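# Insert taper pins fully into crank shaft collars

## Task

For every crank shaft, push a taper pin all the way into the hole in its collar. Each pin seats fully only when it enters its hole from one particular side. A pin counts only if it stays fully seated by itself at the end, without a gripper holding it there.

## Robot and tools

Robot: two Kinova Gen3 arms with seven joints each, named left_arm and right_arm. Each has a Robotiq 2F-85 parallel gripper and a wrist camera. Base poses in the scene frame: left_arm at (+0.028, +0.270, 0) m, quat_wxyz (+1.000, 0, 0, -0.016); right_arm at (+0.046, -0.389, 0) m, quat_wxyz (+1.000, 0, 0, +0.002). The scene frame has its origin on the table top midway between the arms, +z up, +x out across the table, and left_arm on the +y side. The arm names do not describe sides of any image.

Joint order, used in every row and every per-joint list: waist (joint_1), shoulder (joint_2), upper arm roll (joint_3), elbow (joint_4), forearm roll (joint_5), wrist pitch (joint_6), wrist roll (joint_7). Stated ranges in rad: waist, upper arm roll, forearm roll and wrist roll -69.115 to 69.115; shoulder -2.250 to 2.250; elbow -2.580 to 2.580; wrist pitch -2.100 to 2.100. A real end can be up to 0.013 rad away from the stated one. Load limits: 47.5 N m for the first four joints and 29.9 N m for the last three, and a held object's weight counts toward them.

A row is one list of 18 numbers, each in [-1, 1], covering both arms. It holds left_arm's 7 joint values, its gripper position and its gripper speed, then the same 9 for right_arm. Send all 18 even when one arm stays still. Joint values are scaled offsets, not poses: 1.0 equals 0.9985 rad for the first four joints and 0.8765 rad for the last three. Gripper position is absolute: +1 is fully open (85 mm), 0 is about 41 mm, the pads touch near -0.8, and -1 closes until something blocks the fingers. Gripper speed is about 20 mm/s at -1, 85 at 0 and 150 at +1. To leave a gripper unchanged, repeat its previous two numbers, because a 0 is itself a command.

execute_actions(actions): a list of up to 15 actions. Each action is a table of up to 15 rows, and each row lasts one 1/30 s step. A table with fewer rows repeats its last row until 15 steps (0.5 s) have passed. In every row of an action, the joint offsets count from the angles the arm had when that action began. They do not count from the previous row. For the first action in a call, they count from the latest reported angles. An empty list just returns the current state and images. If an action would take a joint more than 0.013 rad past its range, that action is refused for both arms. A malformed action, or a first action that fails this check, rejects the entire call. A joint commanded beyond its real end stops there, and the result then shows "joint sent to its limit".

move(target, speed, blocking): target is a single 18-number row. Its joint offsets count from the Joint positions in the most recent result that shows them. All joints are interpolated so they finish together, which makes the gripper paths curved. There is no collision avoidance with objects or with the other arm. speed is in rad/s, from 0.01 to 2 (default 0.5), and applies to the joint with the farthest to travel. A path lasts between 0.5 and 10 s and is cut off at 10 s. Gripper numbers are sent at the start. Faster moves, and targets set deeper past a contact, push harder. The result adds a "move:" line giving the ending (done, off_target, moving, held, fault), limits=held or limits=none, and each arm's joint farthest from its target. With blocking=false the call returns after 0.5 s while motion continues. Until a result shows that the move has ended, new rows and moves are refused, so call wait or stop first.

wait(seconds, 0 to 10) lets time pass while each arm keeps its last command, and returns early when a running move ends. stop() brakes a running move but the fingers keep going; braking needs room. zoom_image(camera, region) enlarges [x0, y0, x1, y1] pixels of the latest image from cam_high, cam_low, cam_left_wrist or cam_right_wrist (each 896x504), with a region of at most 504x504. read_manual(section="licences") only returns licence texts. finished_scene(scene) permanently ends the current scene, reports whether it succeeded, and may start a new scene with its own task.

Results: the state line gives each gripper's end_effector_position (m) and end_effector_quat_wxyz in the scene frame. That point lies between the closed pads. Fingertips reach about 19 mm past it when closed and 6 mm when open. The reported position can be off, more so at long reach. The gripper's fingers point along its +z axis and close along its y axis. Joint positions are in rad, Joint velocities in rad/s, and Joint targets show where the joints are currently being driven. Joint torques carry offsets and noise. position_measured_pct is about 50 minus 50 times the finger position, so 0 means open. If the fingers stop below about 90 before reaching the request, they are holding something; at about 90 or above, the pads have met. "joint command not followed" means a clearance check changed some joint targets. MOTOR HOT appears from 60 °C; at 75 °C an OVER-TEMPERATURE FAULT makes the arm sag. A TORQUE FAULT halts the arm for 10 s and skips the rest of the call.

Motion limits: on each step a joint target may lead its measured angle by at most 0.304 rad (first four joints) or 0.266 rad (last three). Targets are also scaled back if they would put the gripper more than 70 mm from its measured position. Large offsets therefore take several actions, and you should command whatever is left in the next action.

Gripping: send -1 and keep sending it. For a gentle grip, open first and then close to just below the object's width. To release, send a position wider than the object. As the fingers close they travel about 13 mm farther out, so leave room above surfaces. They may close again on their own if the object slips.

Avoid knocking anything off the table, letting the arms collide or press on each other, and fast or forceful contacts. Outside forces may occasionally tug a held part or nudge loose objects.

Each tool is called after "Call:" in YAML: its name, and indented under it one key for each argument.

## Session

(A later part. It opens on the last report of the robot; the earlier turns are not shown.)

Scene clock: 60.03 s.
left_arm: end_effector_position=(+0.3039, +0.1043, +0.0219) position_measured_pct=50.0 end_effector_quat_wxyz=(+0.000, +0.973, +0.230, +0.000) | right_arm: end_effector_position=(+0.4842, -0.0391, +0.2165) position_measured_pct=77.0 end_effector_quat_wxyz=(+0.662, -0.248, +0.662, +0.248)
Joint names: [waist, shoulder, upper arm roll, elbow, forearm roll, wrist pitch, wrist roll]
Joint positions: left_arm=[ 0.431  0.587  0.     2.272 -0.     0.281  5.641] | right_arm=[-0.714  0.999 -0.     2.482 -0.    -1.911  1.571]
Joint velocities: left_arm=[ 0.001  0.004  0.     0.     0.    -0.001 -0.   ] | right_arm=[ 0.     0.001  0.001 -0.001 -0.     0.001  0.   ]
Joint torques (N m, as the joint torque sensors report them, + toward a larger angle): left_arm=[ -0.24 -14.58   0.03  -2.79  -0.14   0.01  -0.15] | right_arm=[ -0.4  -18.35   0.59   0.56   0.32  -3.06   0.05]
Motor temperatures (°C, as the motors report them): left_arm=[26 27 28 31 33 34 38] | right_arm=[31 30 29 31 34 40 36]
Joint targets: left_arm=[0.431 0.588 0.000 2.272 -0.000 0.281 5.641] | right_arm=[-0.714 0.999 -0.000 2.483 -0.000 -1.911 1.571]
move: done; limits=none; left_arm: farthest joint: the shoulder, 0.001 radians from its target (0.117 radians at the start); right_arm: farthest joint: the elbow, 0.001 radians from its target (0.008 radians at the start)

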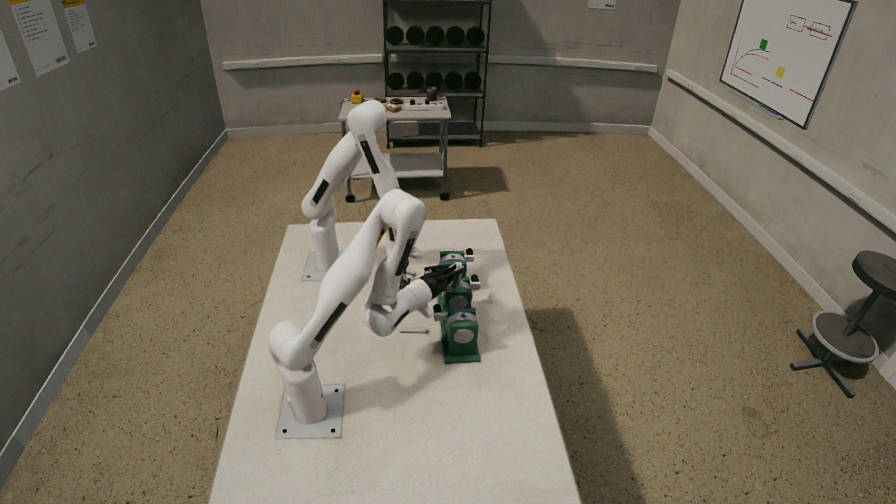

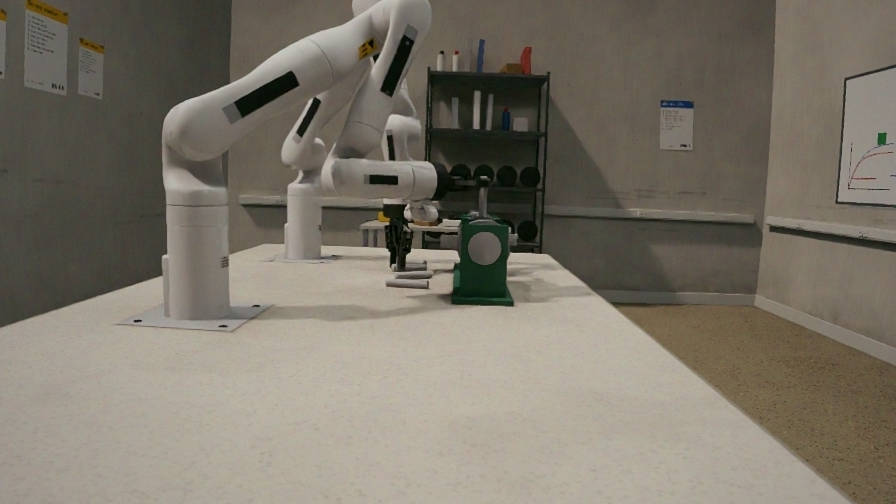

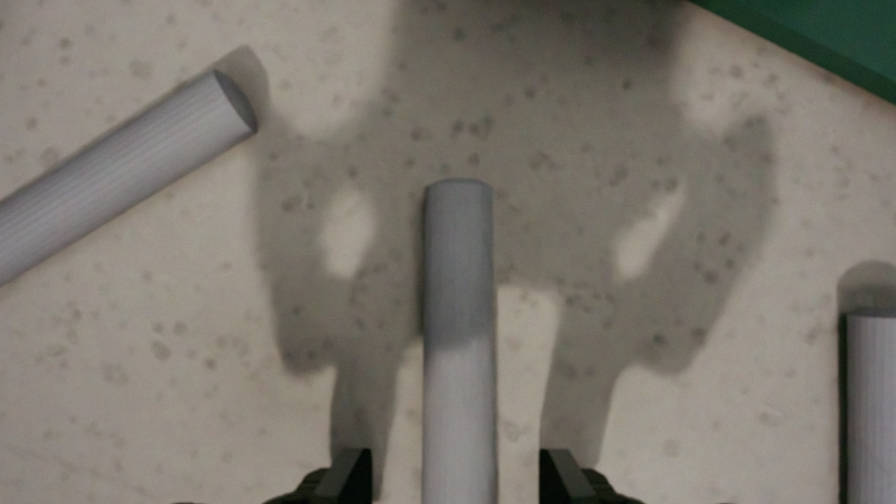

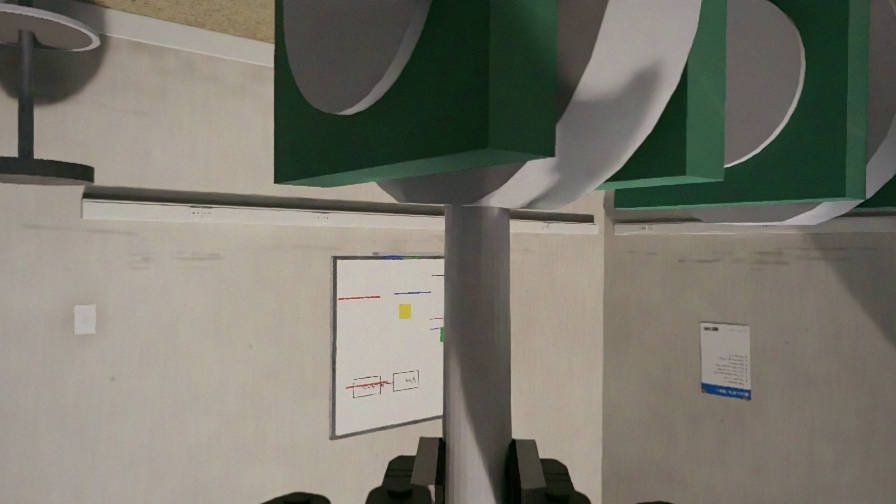

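Call:
move:
  target: [0,0,0,0,0,0,0,-1,0,-0.0044,0.0444,0,-0.0005,0,-0.049,0,-1,0]
  speed: 0.06

Scene clock: 61.30 s.
left_arm: end_effector_position=(+0.3040, +0.1042, +0.0222) position_measured_pct=77.0 end_effector_quat_wxyz=(+0.001, +0.973, +0.230, +0.001) | right_arm: end_effector_position=(+0.4819, -0.0395, +0.2073) position_measured_pct=77.0 end_effector_quat_wxyz=(+0.664, -0.248, +0.660, +0.249)
Joint names: [waist, shoulder, upper arm roll, elbow, forearm roll, wrist pitch, wrist roll]
Joint positions: left_arm=[ 0.431  0.586  0.     2.272 -0.     0.282  5.641] | right_arm=[-0.717  1.041  0.001  2.479 -0.001 -1.955  1.571]
Joint velocities: left_arm=[ 0.  0.  0. -0.  0.  0.  0.] | right_arm=[-0.     0.001 -0.001  0.001 -0.    -0.001 -0.   ]
Joint torques (N m, as the joint torque sensors report them, + toward a larger angle): left_arm=[ -0.34 -13.49  -0.59  -2.55  -0.13  -0.57  -0.34] | right_arm=[ -1.2  -16.28   0.23   3.08   0.82  -2.27  -0.11]
Motor temperatures (°C, as the motors report them): left_arm=[26 27 28 31 33 34 38] | right_arm=[31 30 29 31 34 40 36]
Joint targets: left_arm=[0.431 0.587 0.000 2.272 -0.000 0.281 5.641] | right_arm=[-0.718 1.043 -0.000 2.482 -0.000 -1.954 1.571]
move: done; limits=none; left_arm: farthest joint: the shoulder, 0.001 radians from its target (0.001 radians at the start); right_arm: farthest joint: the shoulder, 0.002 radians from its target (0.045 radians at the start)

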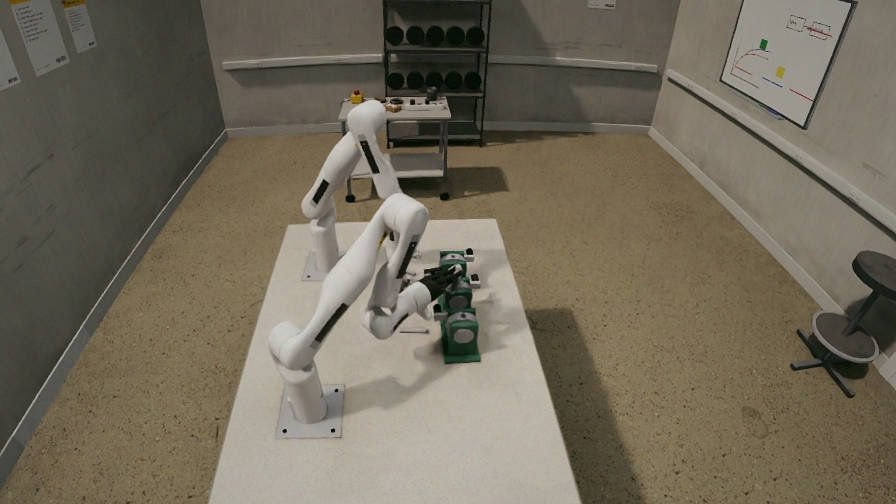

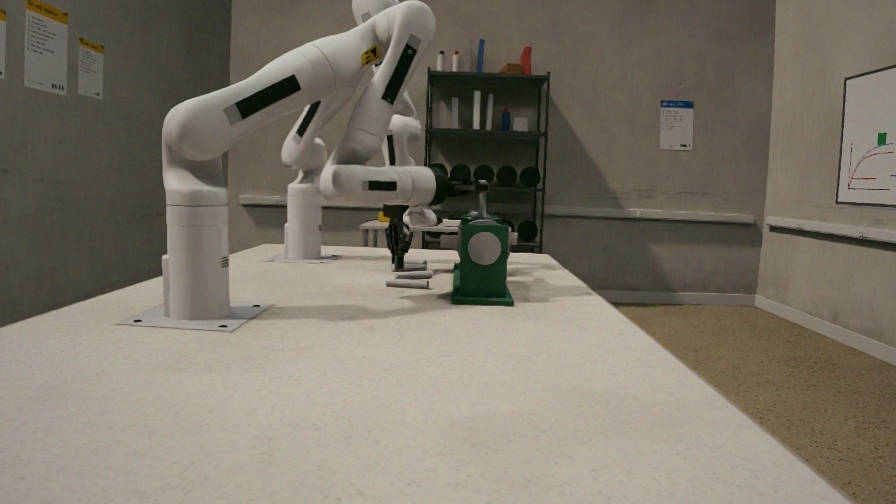

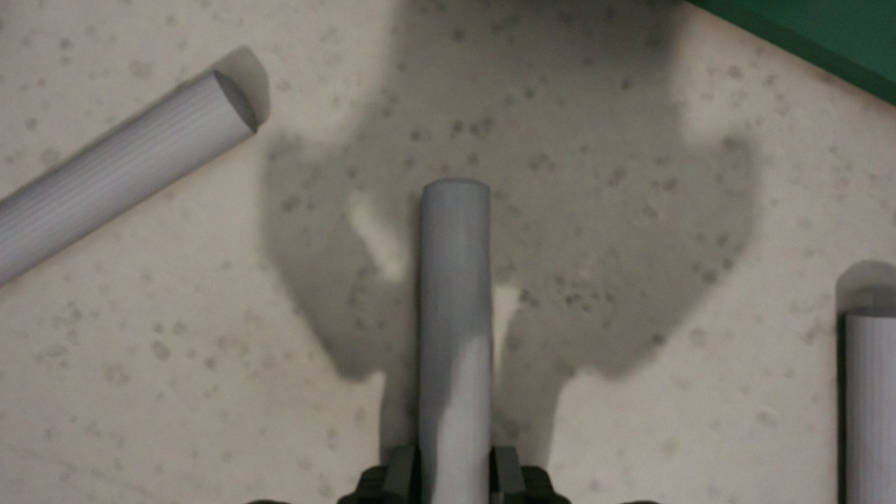

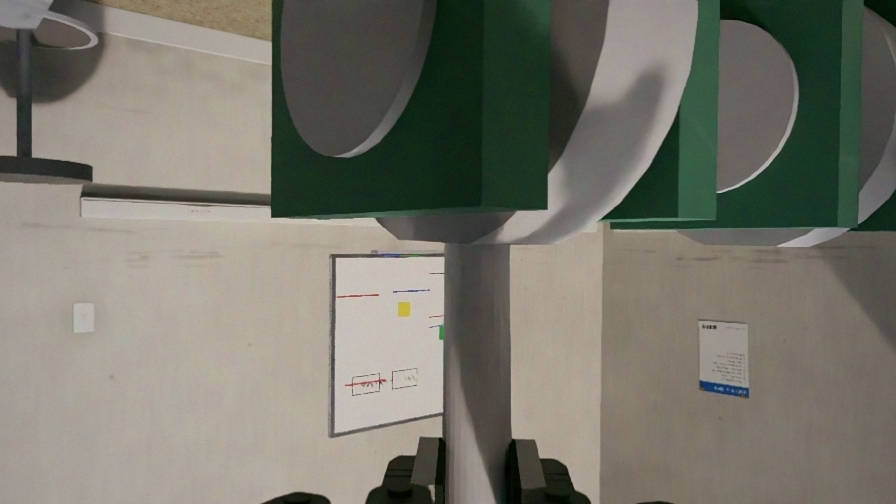

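Call:
move:
  target: [0,-0.1,0,-0.03,0,0.148,0,-1,0,-0.001,0.0383,-0.001,-0.0079,0.001,-0.028,0,-1,0]
  speed: 0.15

Call:
move:
  target: [0,-0.286,0,-0.142,0,0.49,0.8,-1,0,0,0,0,0,0,0,0,-0.3,0]
  speed: 1.0

Scene clock: 62.97 s.
left_arm: end_effector_position=(+0.3059, +0.1032, +0.0575) position_measured_pct=77.0 end_effector_quat_wxyz=(+0.000, +0.973, +0.230, +0.001) | right_arm: end_effector_position=(+0.4818, -0.0394, +0.1972) position_measured_pct=77.0 end_effector_quat_wxyz=(+0.664, -0.248, +0.660, +0.249)
Joint names: [waist, shoulder, upper arm roll, elbow, forearm roll, wrist pitch, wrist roll]
Joint positions: left_arm=[ 0.431  0.487  0.     2.242 -0.     0.411  5.641] | right_arm=[-0.717  1.077  0.     2.468 -0.001 -1.981  1.571]
Joint velocities: left_arm=[-0.001 -0.004 -0.002 -0.     0.    -0.001  0.   ] | right_arm=[-0.     0.001  0.     0.003 -0.     0.    -0.   ]
Joint torques (N m, as the joint torque sensors report them, + toward a larger angle): left_arm=[ -0.01 -14.55  -0.38  -4.25   0.01  -0.38   0.09] | right_arm=[ -0.74 -16.38   0.16   3.27   0.58  -2.07  -0.12]
Motor temperatures (°C, as the motors report them): left_arm=[26 27 28 31 33 34 38] | right_arm=[31 30 29 31 34 40 36]
Joint targets: left_arm=[0.431 0.486 0.000 2.242 -0.000 0.411 5.641] | right_arm=[-0.718 1.079 -0.000 2.471 -0.000 -1.980 1.571]
move: done; limits=none; left_arm: farthest joint: the shoulder, 0.001 radians from its target (0.100 radians at the start); right_arm: farthest joint: the elbow, 0.003 radians from its target (0.008 radians at the start)

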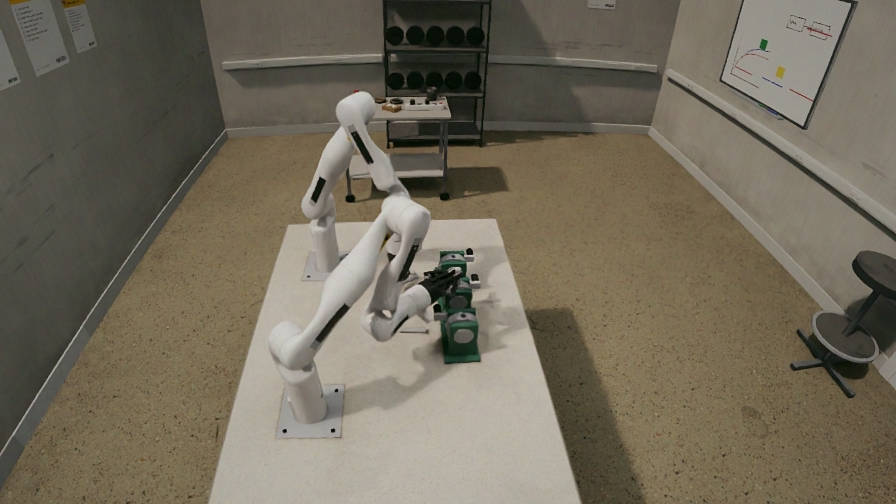

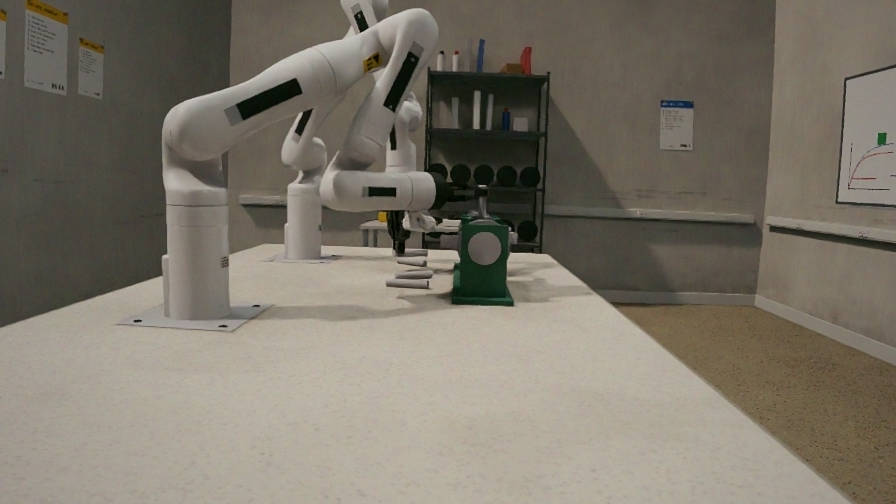

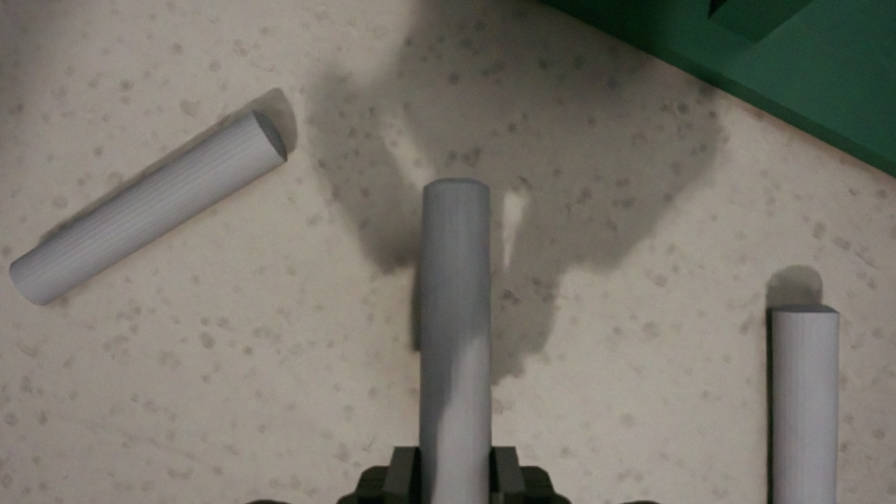

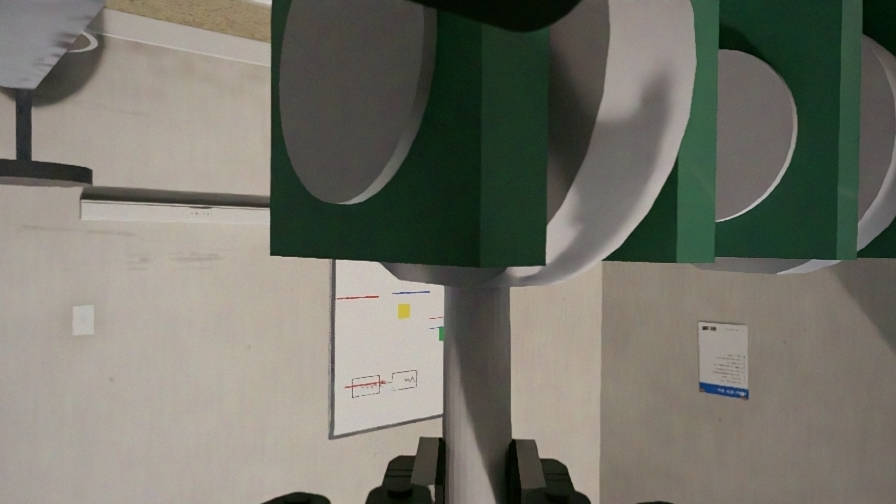

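Scene clock: 64.27 s.
left_arm: end_effector_position=(+0.3011, +0.1057, +0.1759) position_measured_pct=77.0 end_effector_quat_wxyz=(-0.001, +0.835, +0.551, -0.000) | right_arm: end_effector_position=(+0.4818, -0.0394, +0.1972) position_measured_pct=65.1 end_effector_quat_wxyz=(+0.664, -0.248, +0.660, +0.249)
Joint names: [waist, shoulder, upper arm roll, elbow, forearm roll, wrist pitch, wrist roll]
Joint positions: left_arm=[ 0.431  0.202  0.     2.1   -0.     0.841  6.343] | right_arm=[-0.717  1.077  0.     2.468 -0.001 -1.981  1.571]
Joint velocities: left_arm=[ 0.001 -0.003  0.002  0.    -0.    -0.     0.   ] | right_arm=[-0.     0.     0.001 -0.001  0.     0.    -0.   ]
Joint torques (N m, as the joint torque sensors report them, + toward a larger angle): left_arm=[ -0.35 -12.02  -0.45  -7.17  -0.33  -0.02  -0.35] | right_arm=[ -0.29 -17.95   0.67   1.15   0.22  -3.01  -0.14]
Motor temperatures (°C, as the motors report them): left_arm=[26 27 28 31 33 34 38] | right_arm=[31 30 29 31 34 40 36]
Joint targets: left_arm=[0.431 0.201 0.000 2.100 -0.000 0.841 6.343] | right_arm=[-0.717 1.077 0.000 2.468 -0.001 -1.981 1.571]
move: done; limits=none; left_arm: farthest joint: the waist, 0.000 radians from its target (0.000 radians at the start); right_arm: farthest joint: the waist, 0.000 radians from its target (0.000 radians at the start)

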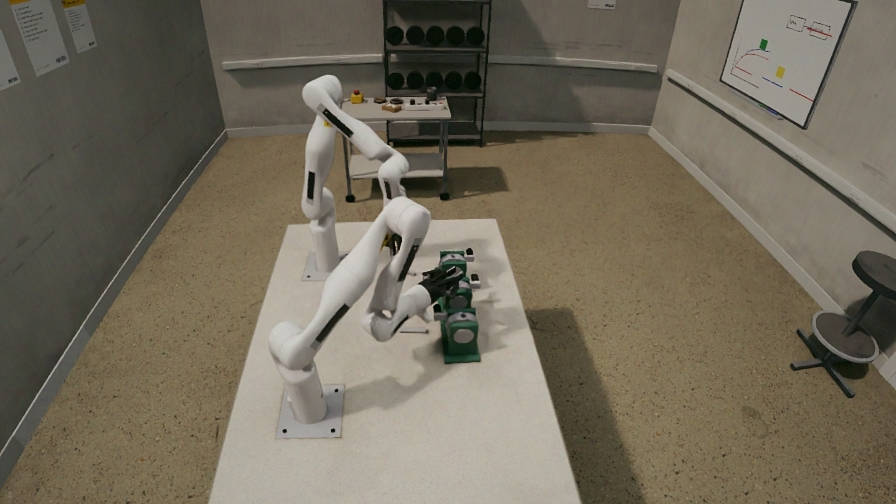

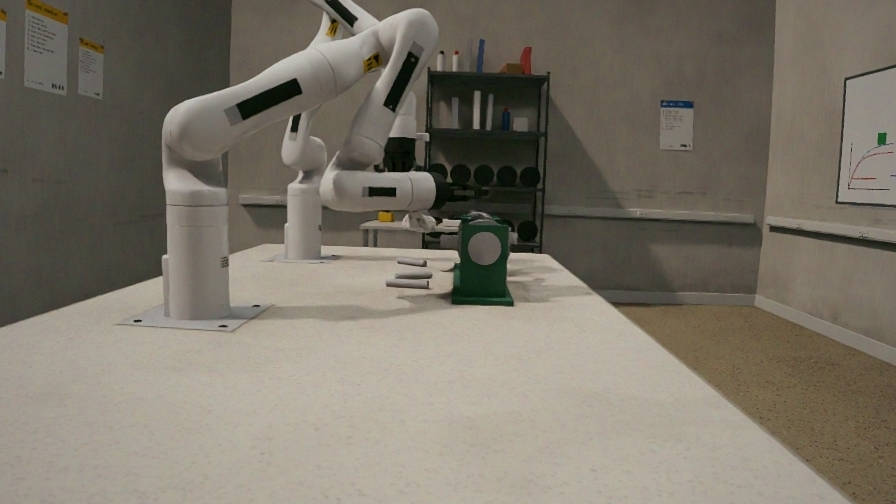

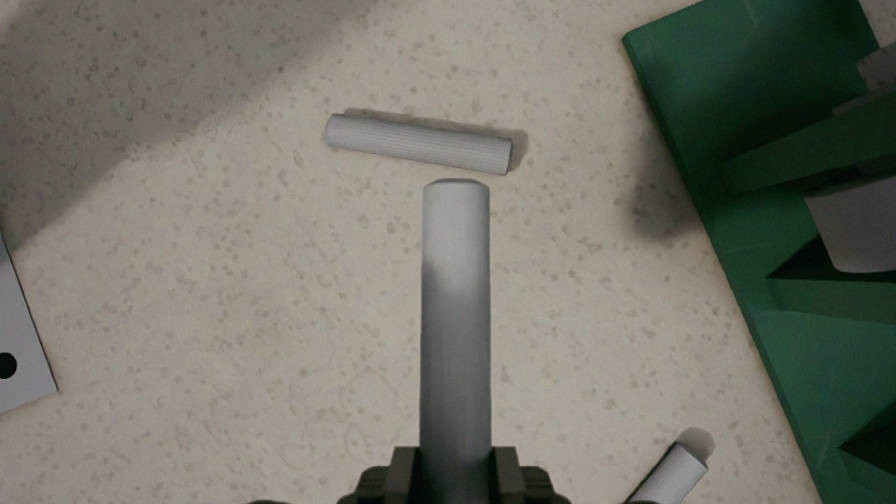

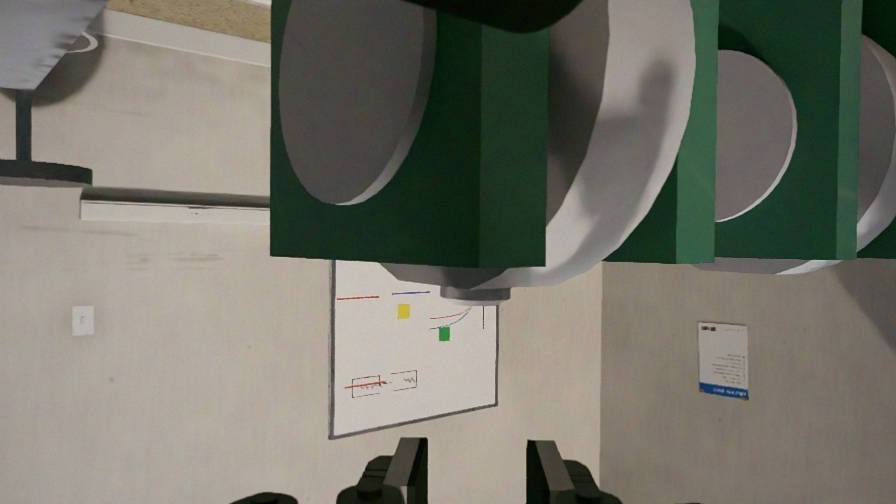

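Call:
move:
  target: [-0.78,0.098,0,0,0,-0.845,0.862,-1,0,0,-0.4777,0,-0.118,0.001,0.891,0,0,0]
  speed: 1.1

Call:
move:
  target: [0,0.1,0,0.15,0,-0.867,0.862,-1,0,0,-0.2,0,-0.25,0,0.97,-0.3,0,0]
  speed: 1.1

Call:
move:
  target: [0,0.15,0,0.05,0,-0.616,0,-1,0,-0.2292,0.05,0,-0.35,0,0.97,-0.3024,0,0]
  speed: 1.1

Call:
move:
  target: [0,0,0,0,0,0,0,-1,0,0,0.3185,0,-0.2325,0,0.4055,0,0,0]
  speed: 0.8

Scene clock: 67.23 s.
left_arm: end_effector_position=(+0.5327, +0.4084, +0.2058) position_measured_pct=77.0 end_effector_quat_wxyz=(+0.271, +0.208, +0.926, +0.161) | right_arm: end_effector_position=(+0.5157, -0.0093, +0.2678) position_measured_pct=50.0 end_effector_quat_wxyz=(+0.600, -0.270, +0.718, +0.226)
Joint names: [waist, shoulder, upper arm roll, elbow, forearm roll, wrist pitch, wrist roll]
Joint positions: left_arm=[-0.348  0.299  0.     2.1   -0.     0.1    7.098] | right_arm=[-0.717  0.6    0.     2.35  -0.001 -1.2    1.571]
Joint velocities: left_arm=[-0.003  0.001 -0.001 -0.     0.    -0.     0.   ] | right_arm=[-0.    -0.002  0.001  0.001 -0.    -0.     0.   ]
Joint torques (N m, as the joint torque sensors report them, + toward a larger angle): left_arm=[  0.15 -15.01   0.2   -8.52  -0.22  -2.43  -0.2 ] | right_arm=[  0.23 -16.66   0.51  -4.04   0.01  -2.65   0.03]
Motor temperatures (°C, as the motors report them): left_arm=[26 27 28 31 33 34 38] | right_arm=[31 30 29 31 34 40 36]
Joint targets: left_arm=[-0.348 0.299 0.000 2.100 -0.000 0.100 7.098] | right_arm=[-0.717 0.600 0.000 2.350 -0.001 -1.200 1.571]
move: done; limits=none; left_arm: farthest joint: the shoulder, 0.001 radians from its target (0.099 radians at the start); right_arm: farthest joint: the waist, 0.000 radians from its target (0.000 radians at the start)

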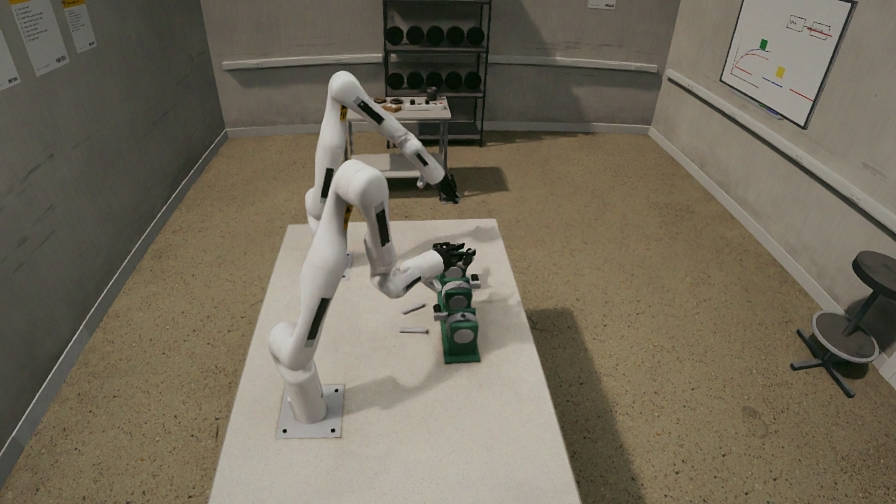

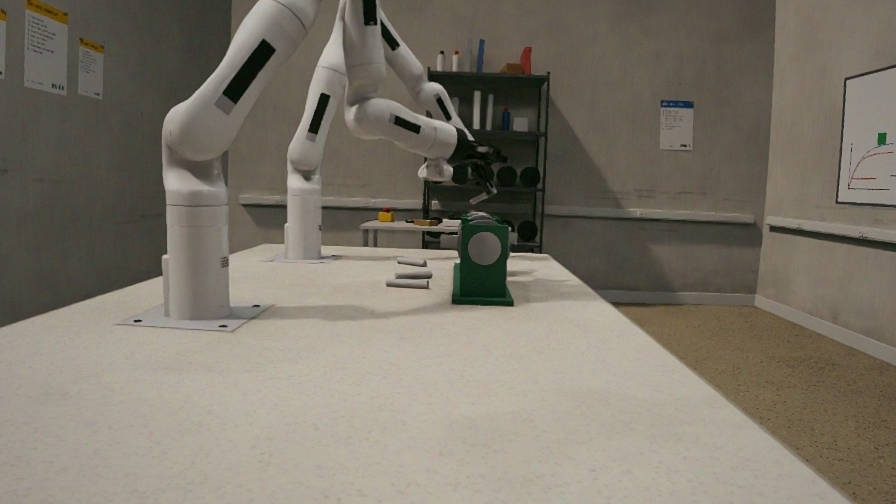

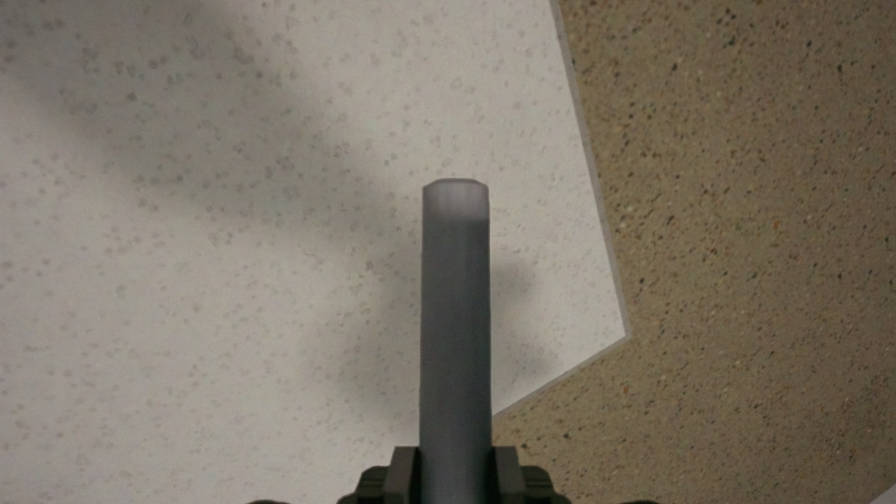

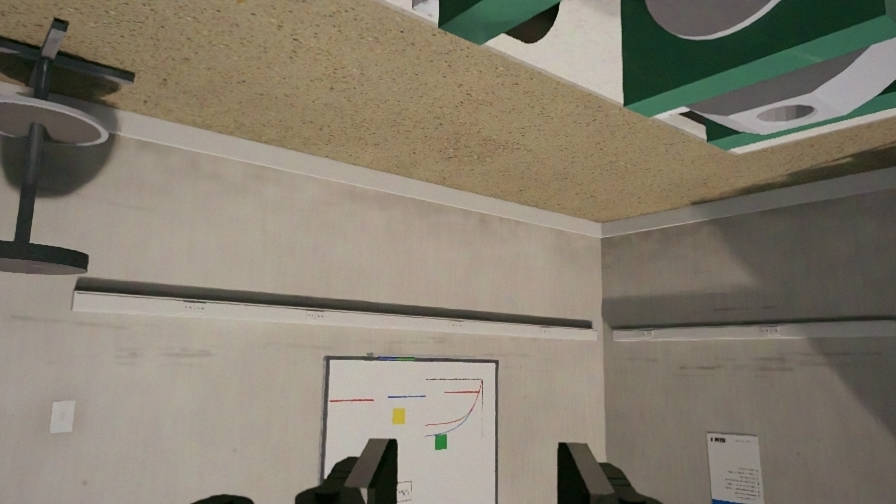

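Scene clock: 68.57 s.
left_arm: end_effector_position=(+0.6027, +0.4311, +0.2690) position_measured_pct=77.0 end_effector_quat_wxyz=(+0.538, -0.131, +0.828, +0.085) | right_arm: end_effector_position=(+0.5220, -0.0036, +0.2493) position_measured_pct=50.0 end_effector_quat_wxyz=(+0.419, -0.199, +0.857, +0.224)
Joint names: [waist, shoulder, upper arm roll, elbow, forearm roll, wrist pitch, wrist roll]
Joint positions: left_arm=[-0.348  0.399  0.     2.25  -0.    -0.66   7.854] | right_arm=[-0.717  0.401  0.     2.101 -0.001 -0.35   1.308]
Joint velocities: left_arm=[ 0.     0.001 -0.    -0.     0.    -0.002  0.   ] | right_arm=[ 0.    -0.003 -0.001 -0.     0.    -0.001 -0.   ]
Joint torques (N m, as the joint torque sensors report them, + toward a larger angle): left_arm=[  0.11 -16.45  -0.07  -7.77   0.14  -3.32  -0.18] | right_arm=[ -0.04 -16.27   0.63  -7.62   0.21  -2.21  -0.02]
Motor temperatures (°C, as the motors report them): left_arm=[26 27 28 31 33 34 38] | right_arm=[31 30 29 31 34 40 36]
Joint targets: left_arm=[-0.348 0.399 0.000 2.250 -0.000 -0.660 7.854] | right_arm=[-0.717 0.400 0.000 2.101 -0.001 -0.350 1.308]
move: done; limits=none; left_arm: farthest joint: the waist, 0.000 radians from its target (0.000 radians at the start); right_arm: farthest joint: the waist, 0.000 radians from its target (0.000 radians at the start)

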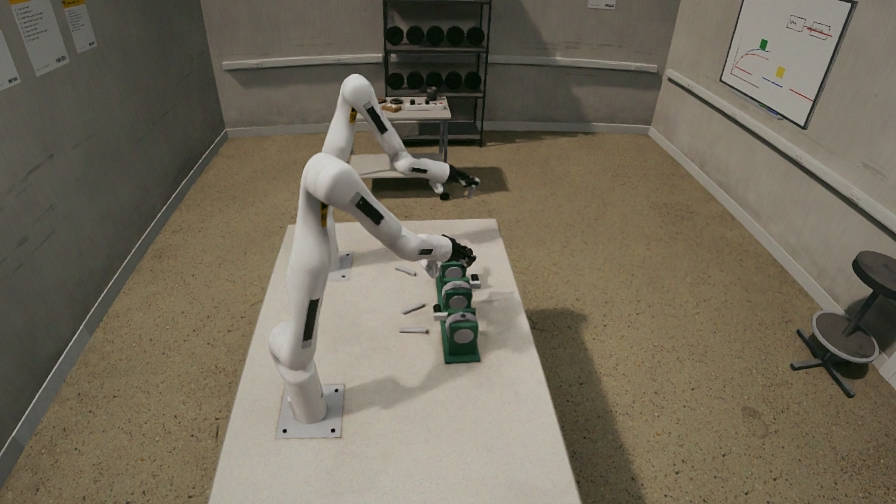

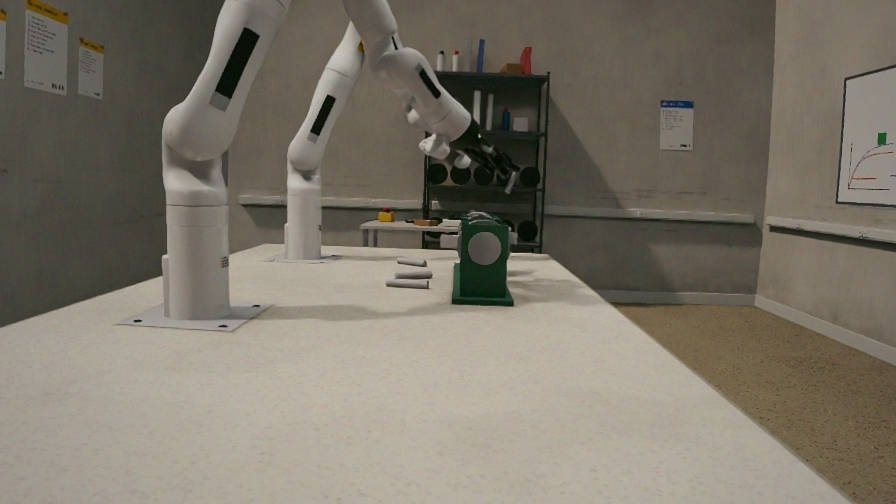

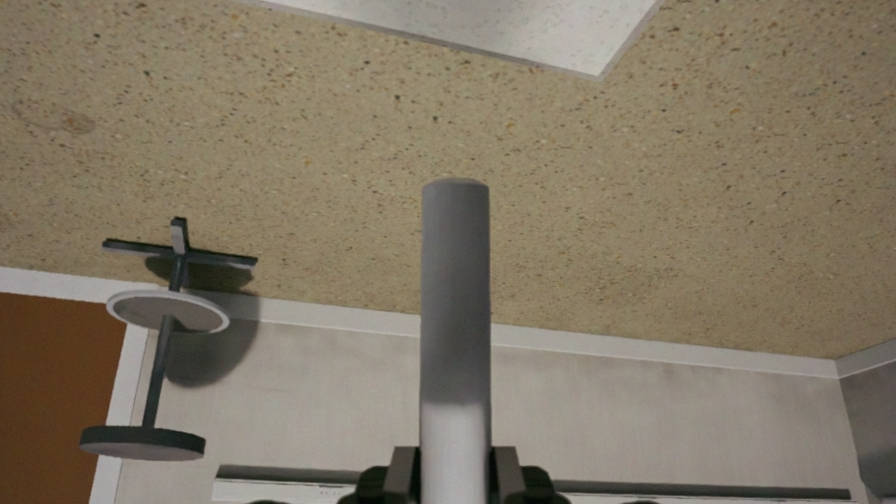

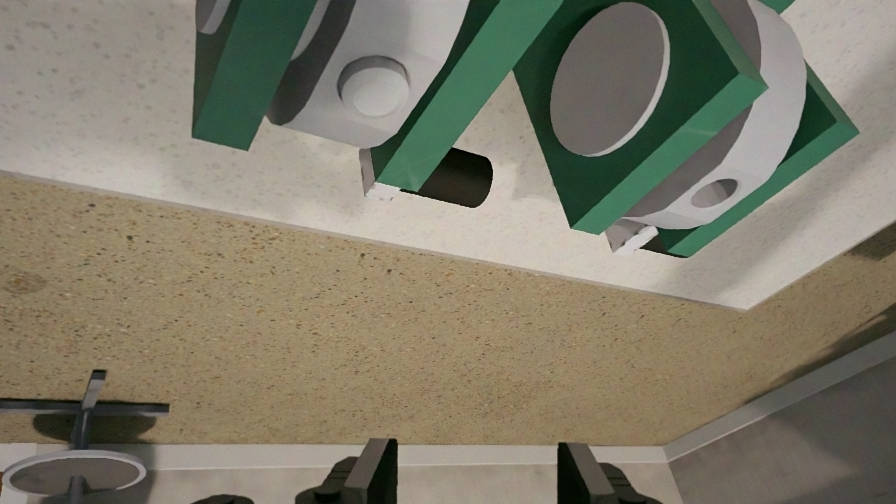

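Scene clock: 69.90 s.
left_arm: end_effector_position=(+0.6256, +0.4386, +0.3186) position_measured_pct=77.0 end_effector_quat_wxyz=(+0.671, -0.115, +0.725, +0.106) | right_arm: end_effector_position=(+0.3974, +0.0597, +0.1964) position_measured_pct=50.0 end_effector_quat_wxyz=(+0.161, -0.204, +0.954, +0.147)
Joint names: [waist, shoulder, upper arm roll, elbow, forearm roll, wrist pitch, wrist roll]
Joint positions: left_arm=[-0.348  0.549  0.     2.3   -0.    -1.2    7.854] | right_arm=[-0.946  0.451  0.     1.751 -0.001  0.5    1.043]
Joint velocities: left_arm=[-0.     0.002  0.     0.    -0.     0.001 -0.   ] | right_arm=[-0.003 -0.001 -0.001 -0.001 -0.     0.001  0.   ]
Joint torques (N m, as the joint torque sensors report them, + toward a larger angle): left_arm=[ -0.14 -17.88   0.33  -6.07  -0.2   -3.46  -0.09] | right_arm=[  0.35 -17.95   0.5   -8.16   0.32  -1.05   0.11]
Motor temperatures (°C, as the motors report them): left_arm=[26 27 28 31 33 34 38] | right_arm=[31 30 29 31 34 40 36]
Joint targets: left_arm=[-0.348 0.549 0.000 2.300 -0.000 -1.200 7.854] | right_arm=[-0.946 0.451 0.000 1.751 -0.001 0.500 1.043]
move: done; limits=none; left_arm: farthest joint: the waist, 0.000 radians from its target (0.000 radians at the start); right_arm: farthest joint: the waist, 0.000 radians from its target (0.228 radians at the start)

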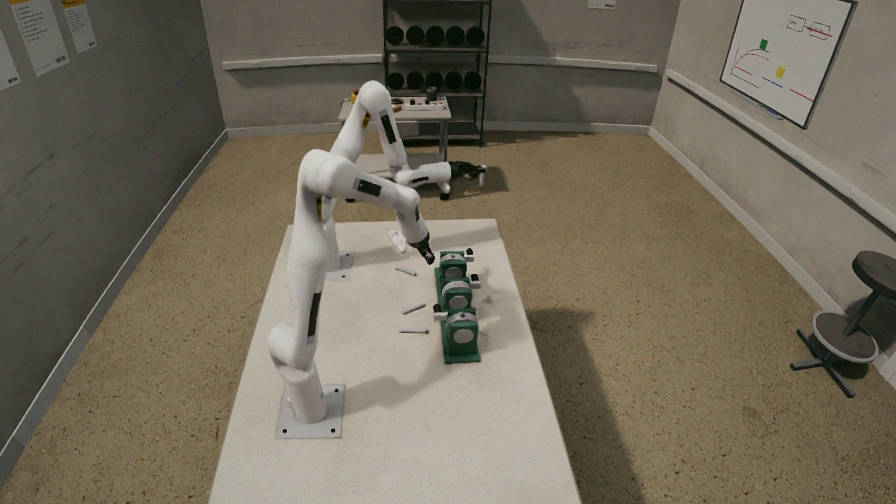

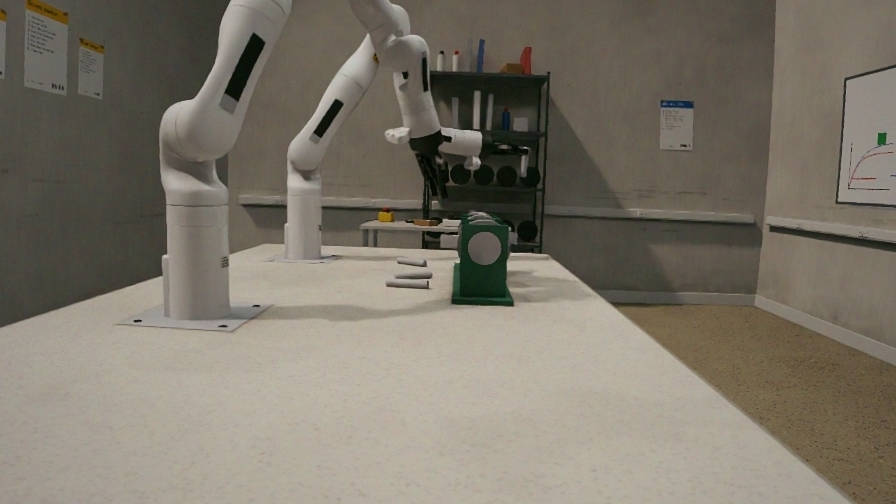

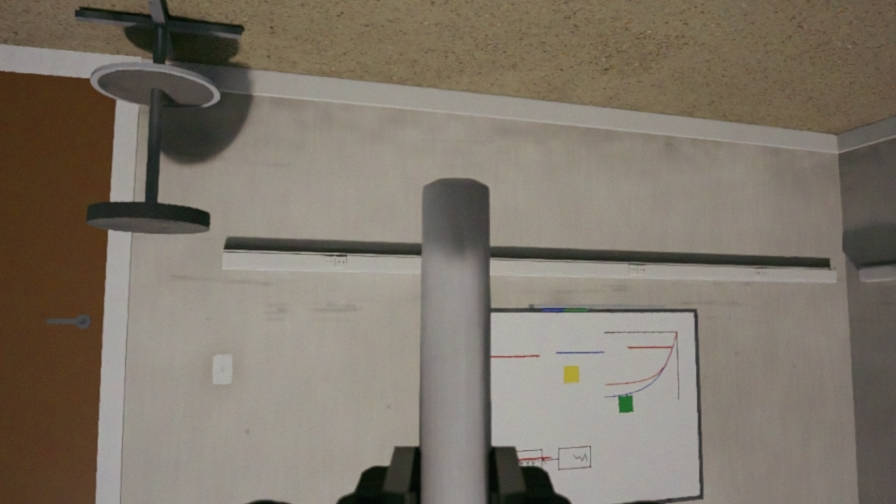

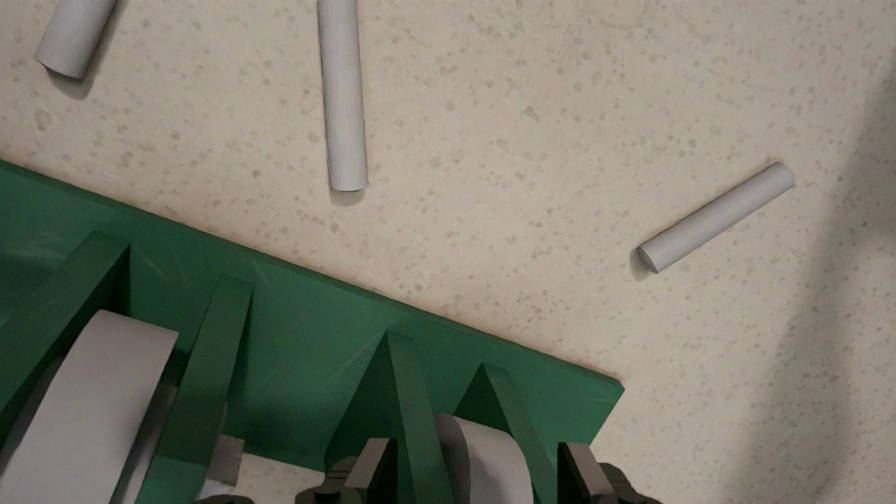

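Scene clock: 71.00 s.
left_arm: end_effector_position=(+0.6256, +0.4386, +0.3186) position_measured_pct=77.0 end_effector_quat_wxyz=(+0.671, -0.115, +0.725, +0.106) | right_arm: end_effector_position=(+0.3738, +0.0268, +0.0696) position_measured_pct=50.0 end_effector_quat_wxyz=(-0.001, -0.209, +0.978, -0.000)
Joint names: [waist, shoulder, upper arm roll, elbow, forearm roll, wrist pitch, wrist roll]
Joint positions: left_arm=[-0.348  0.549  0.     2.3   -0.    -1.2    7.854] | right_arm=[-0.946  0.768  0.     1.519 -0.001  0.856  1.043]
Joint velocities: left_arm=[-0.001  0.    -0.     0.001 -0.     0.001 -0.   ] | right_arm=[ 0.     0.002  0.001  0.    -0.     0.001  0.   ]
Joint torques (N m, as the joint torque sensors report them, + toward a larger angle): left_arm=[  0.13 -17.89   0.33  -6.16  -0.1   -3.8   -0.37] | right_arm=[ -0.24 -21.68   0.98  -6.17  -0.07   0.19  -0.22]
Motor temperatures (°C, as the motors report them): left_arm=[26 27 28 31 33 34 38] | right_arm=[31 30 29 31 34 40 36]
Joint targets: left_arm=[-0.348 0.549 0.000 2.300 -0.000 -1.200 7.854] | right_arm=[-0.946 0.769 0.000 1.519 -0.001 0.856 1.043]
move: done; limits=none; left_arm: farthest joint: the waist, 0.000 radians from its target (0.000 radians at the start); right_arm: farthest joint: the shoulder, 0.001 radians from its target (0.319 radians at the start)

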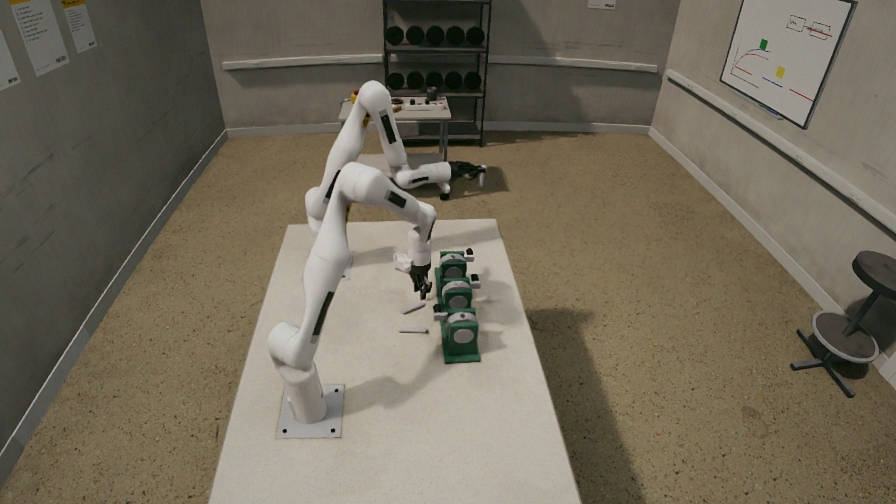

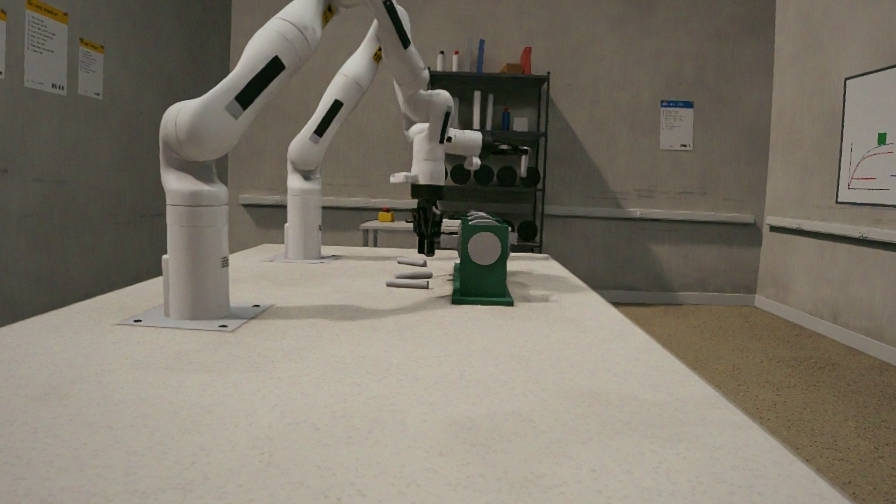

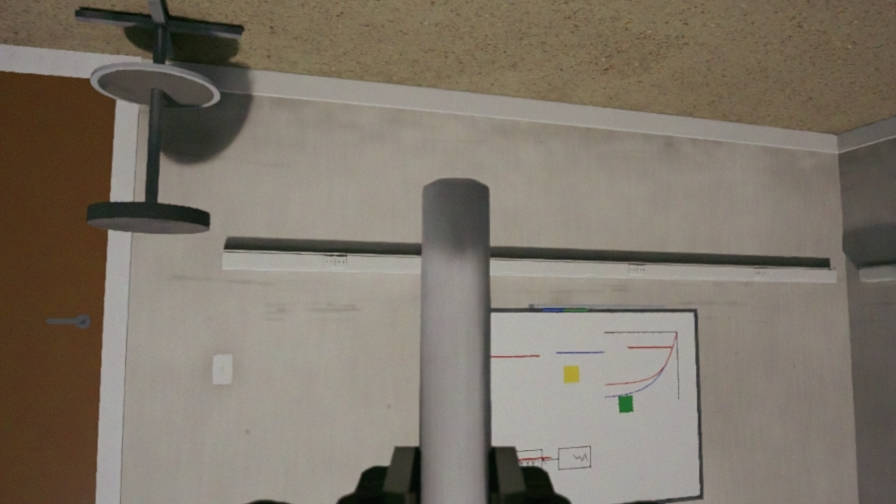

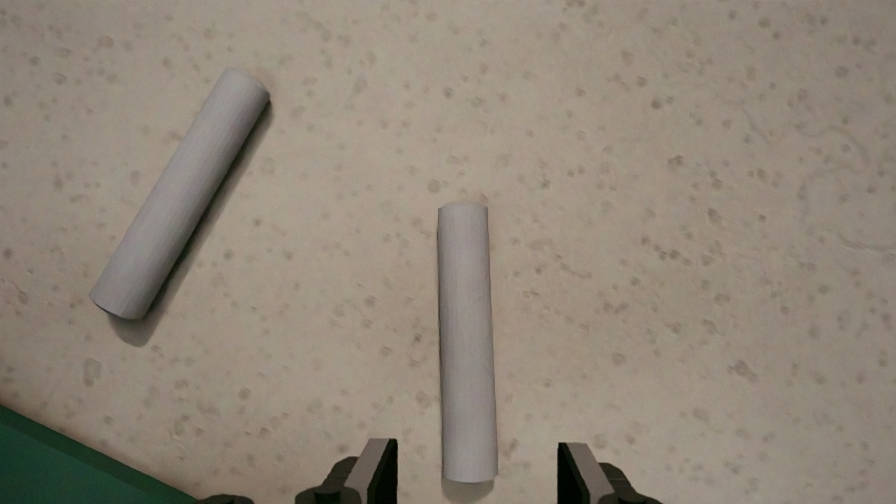

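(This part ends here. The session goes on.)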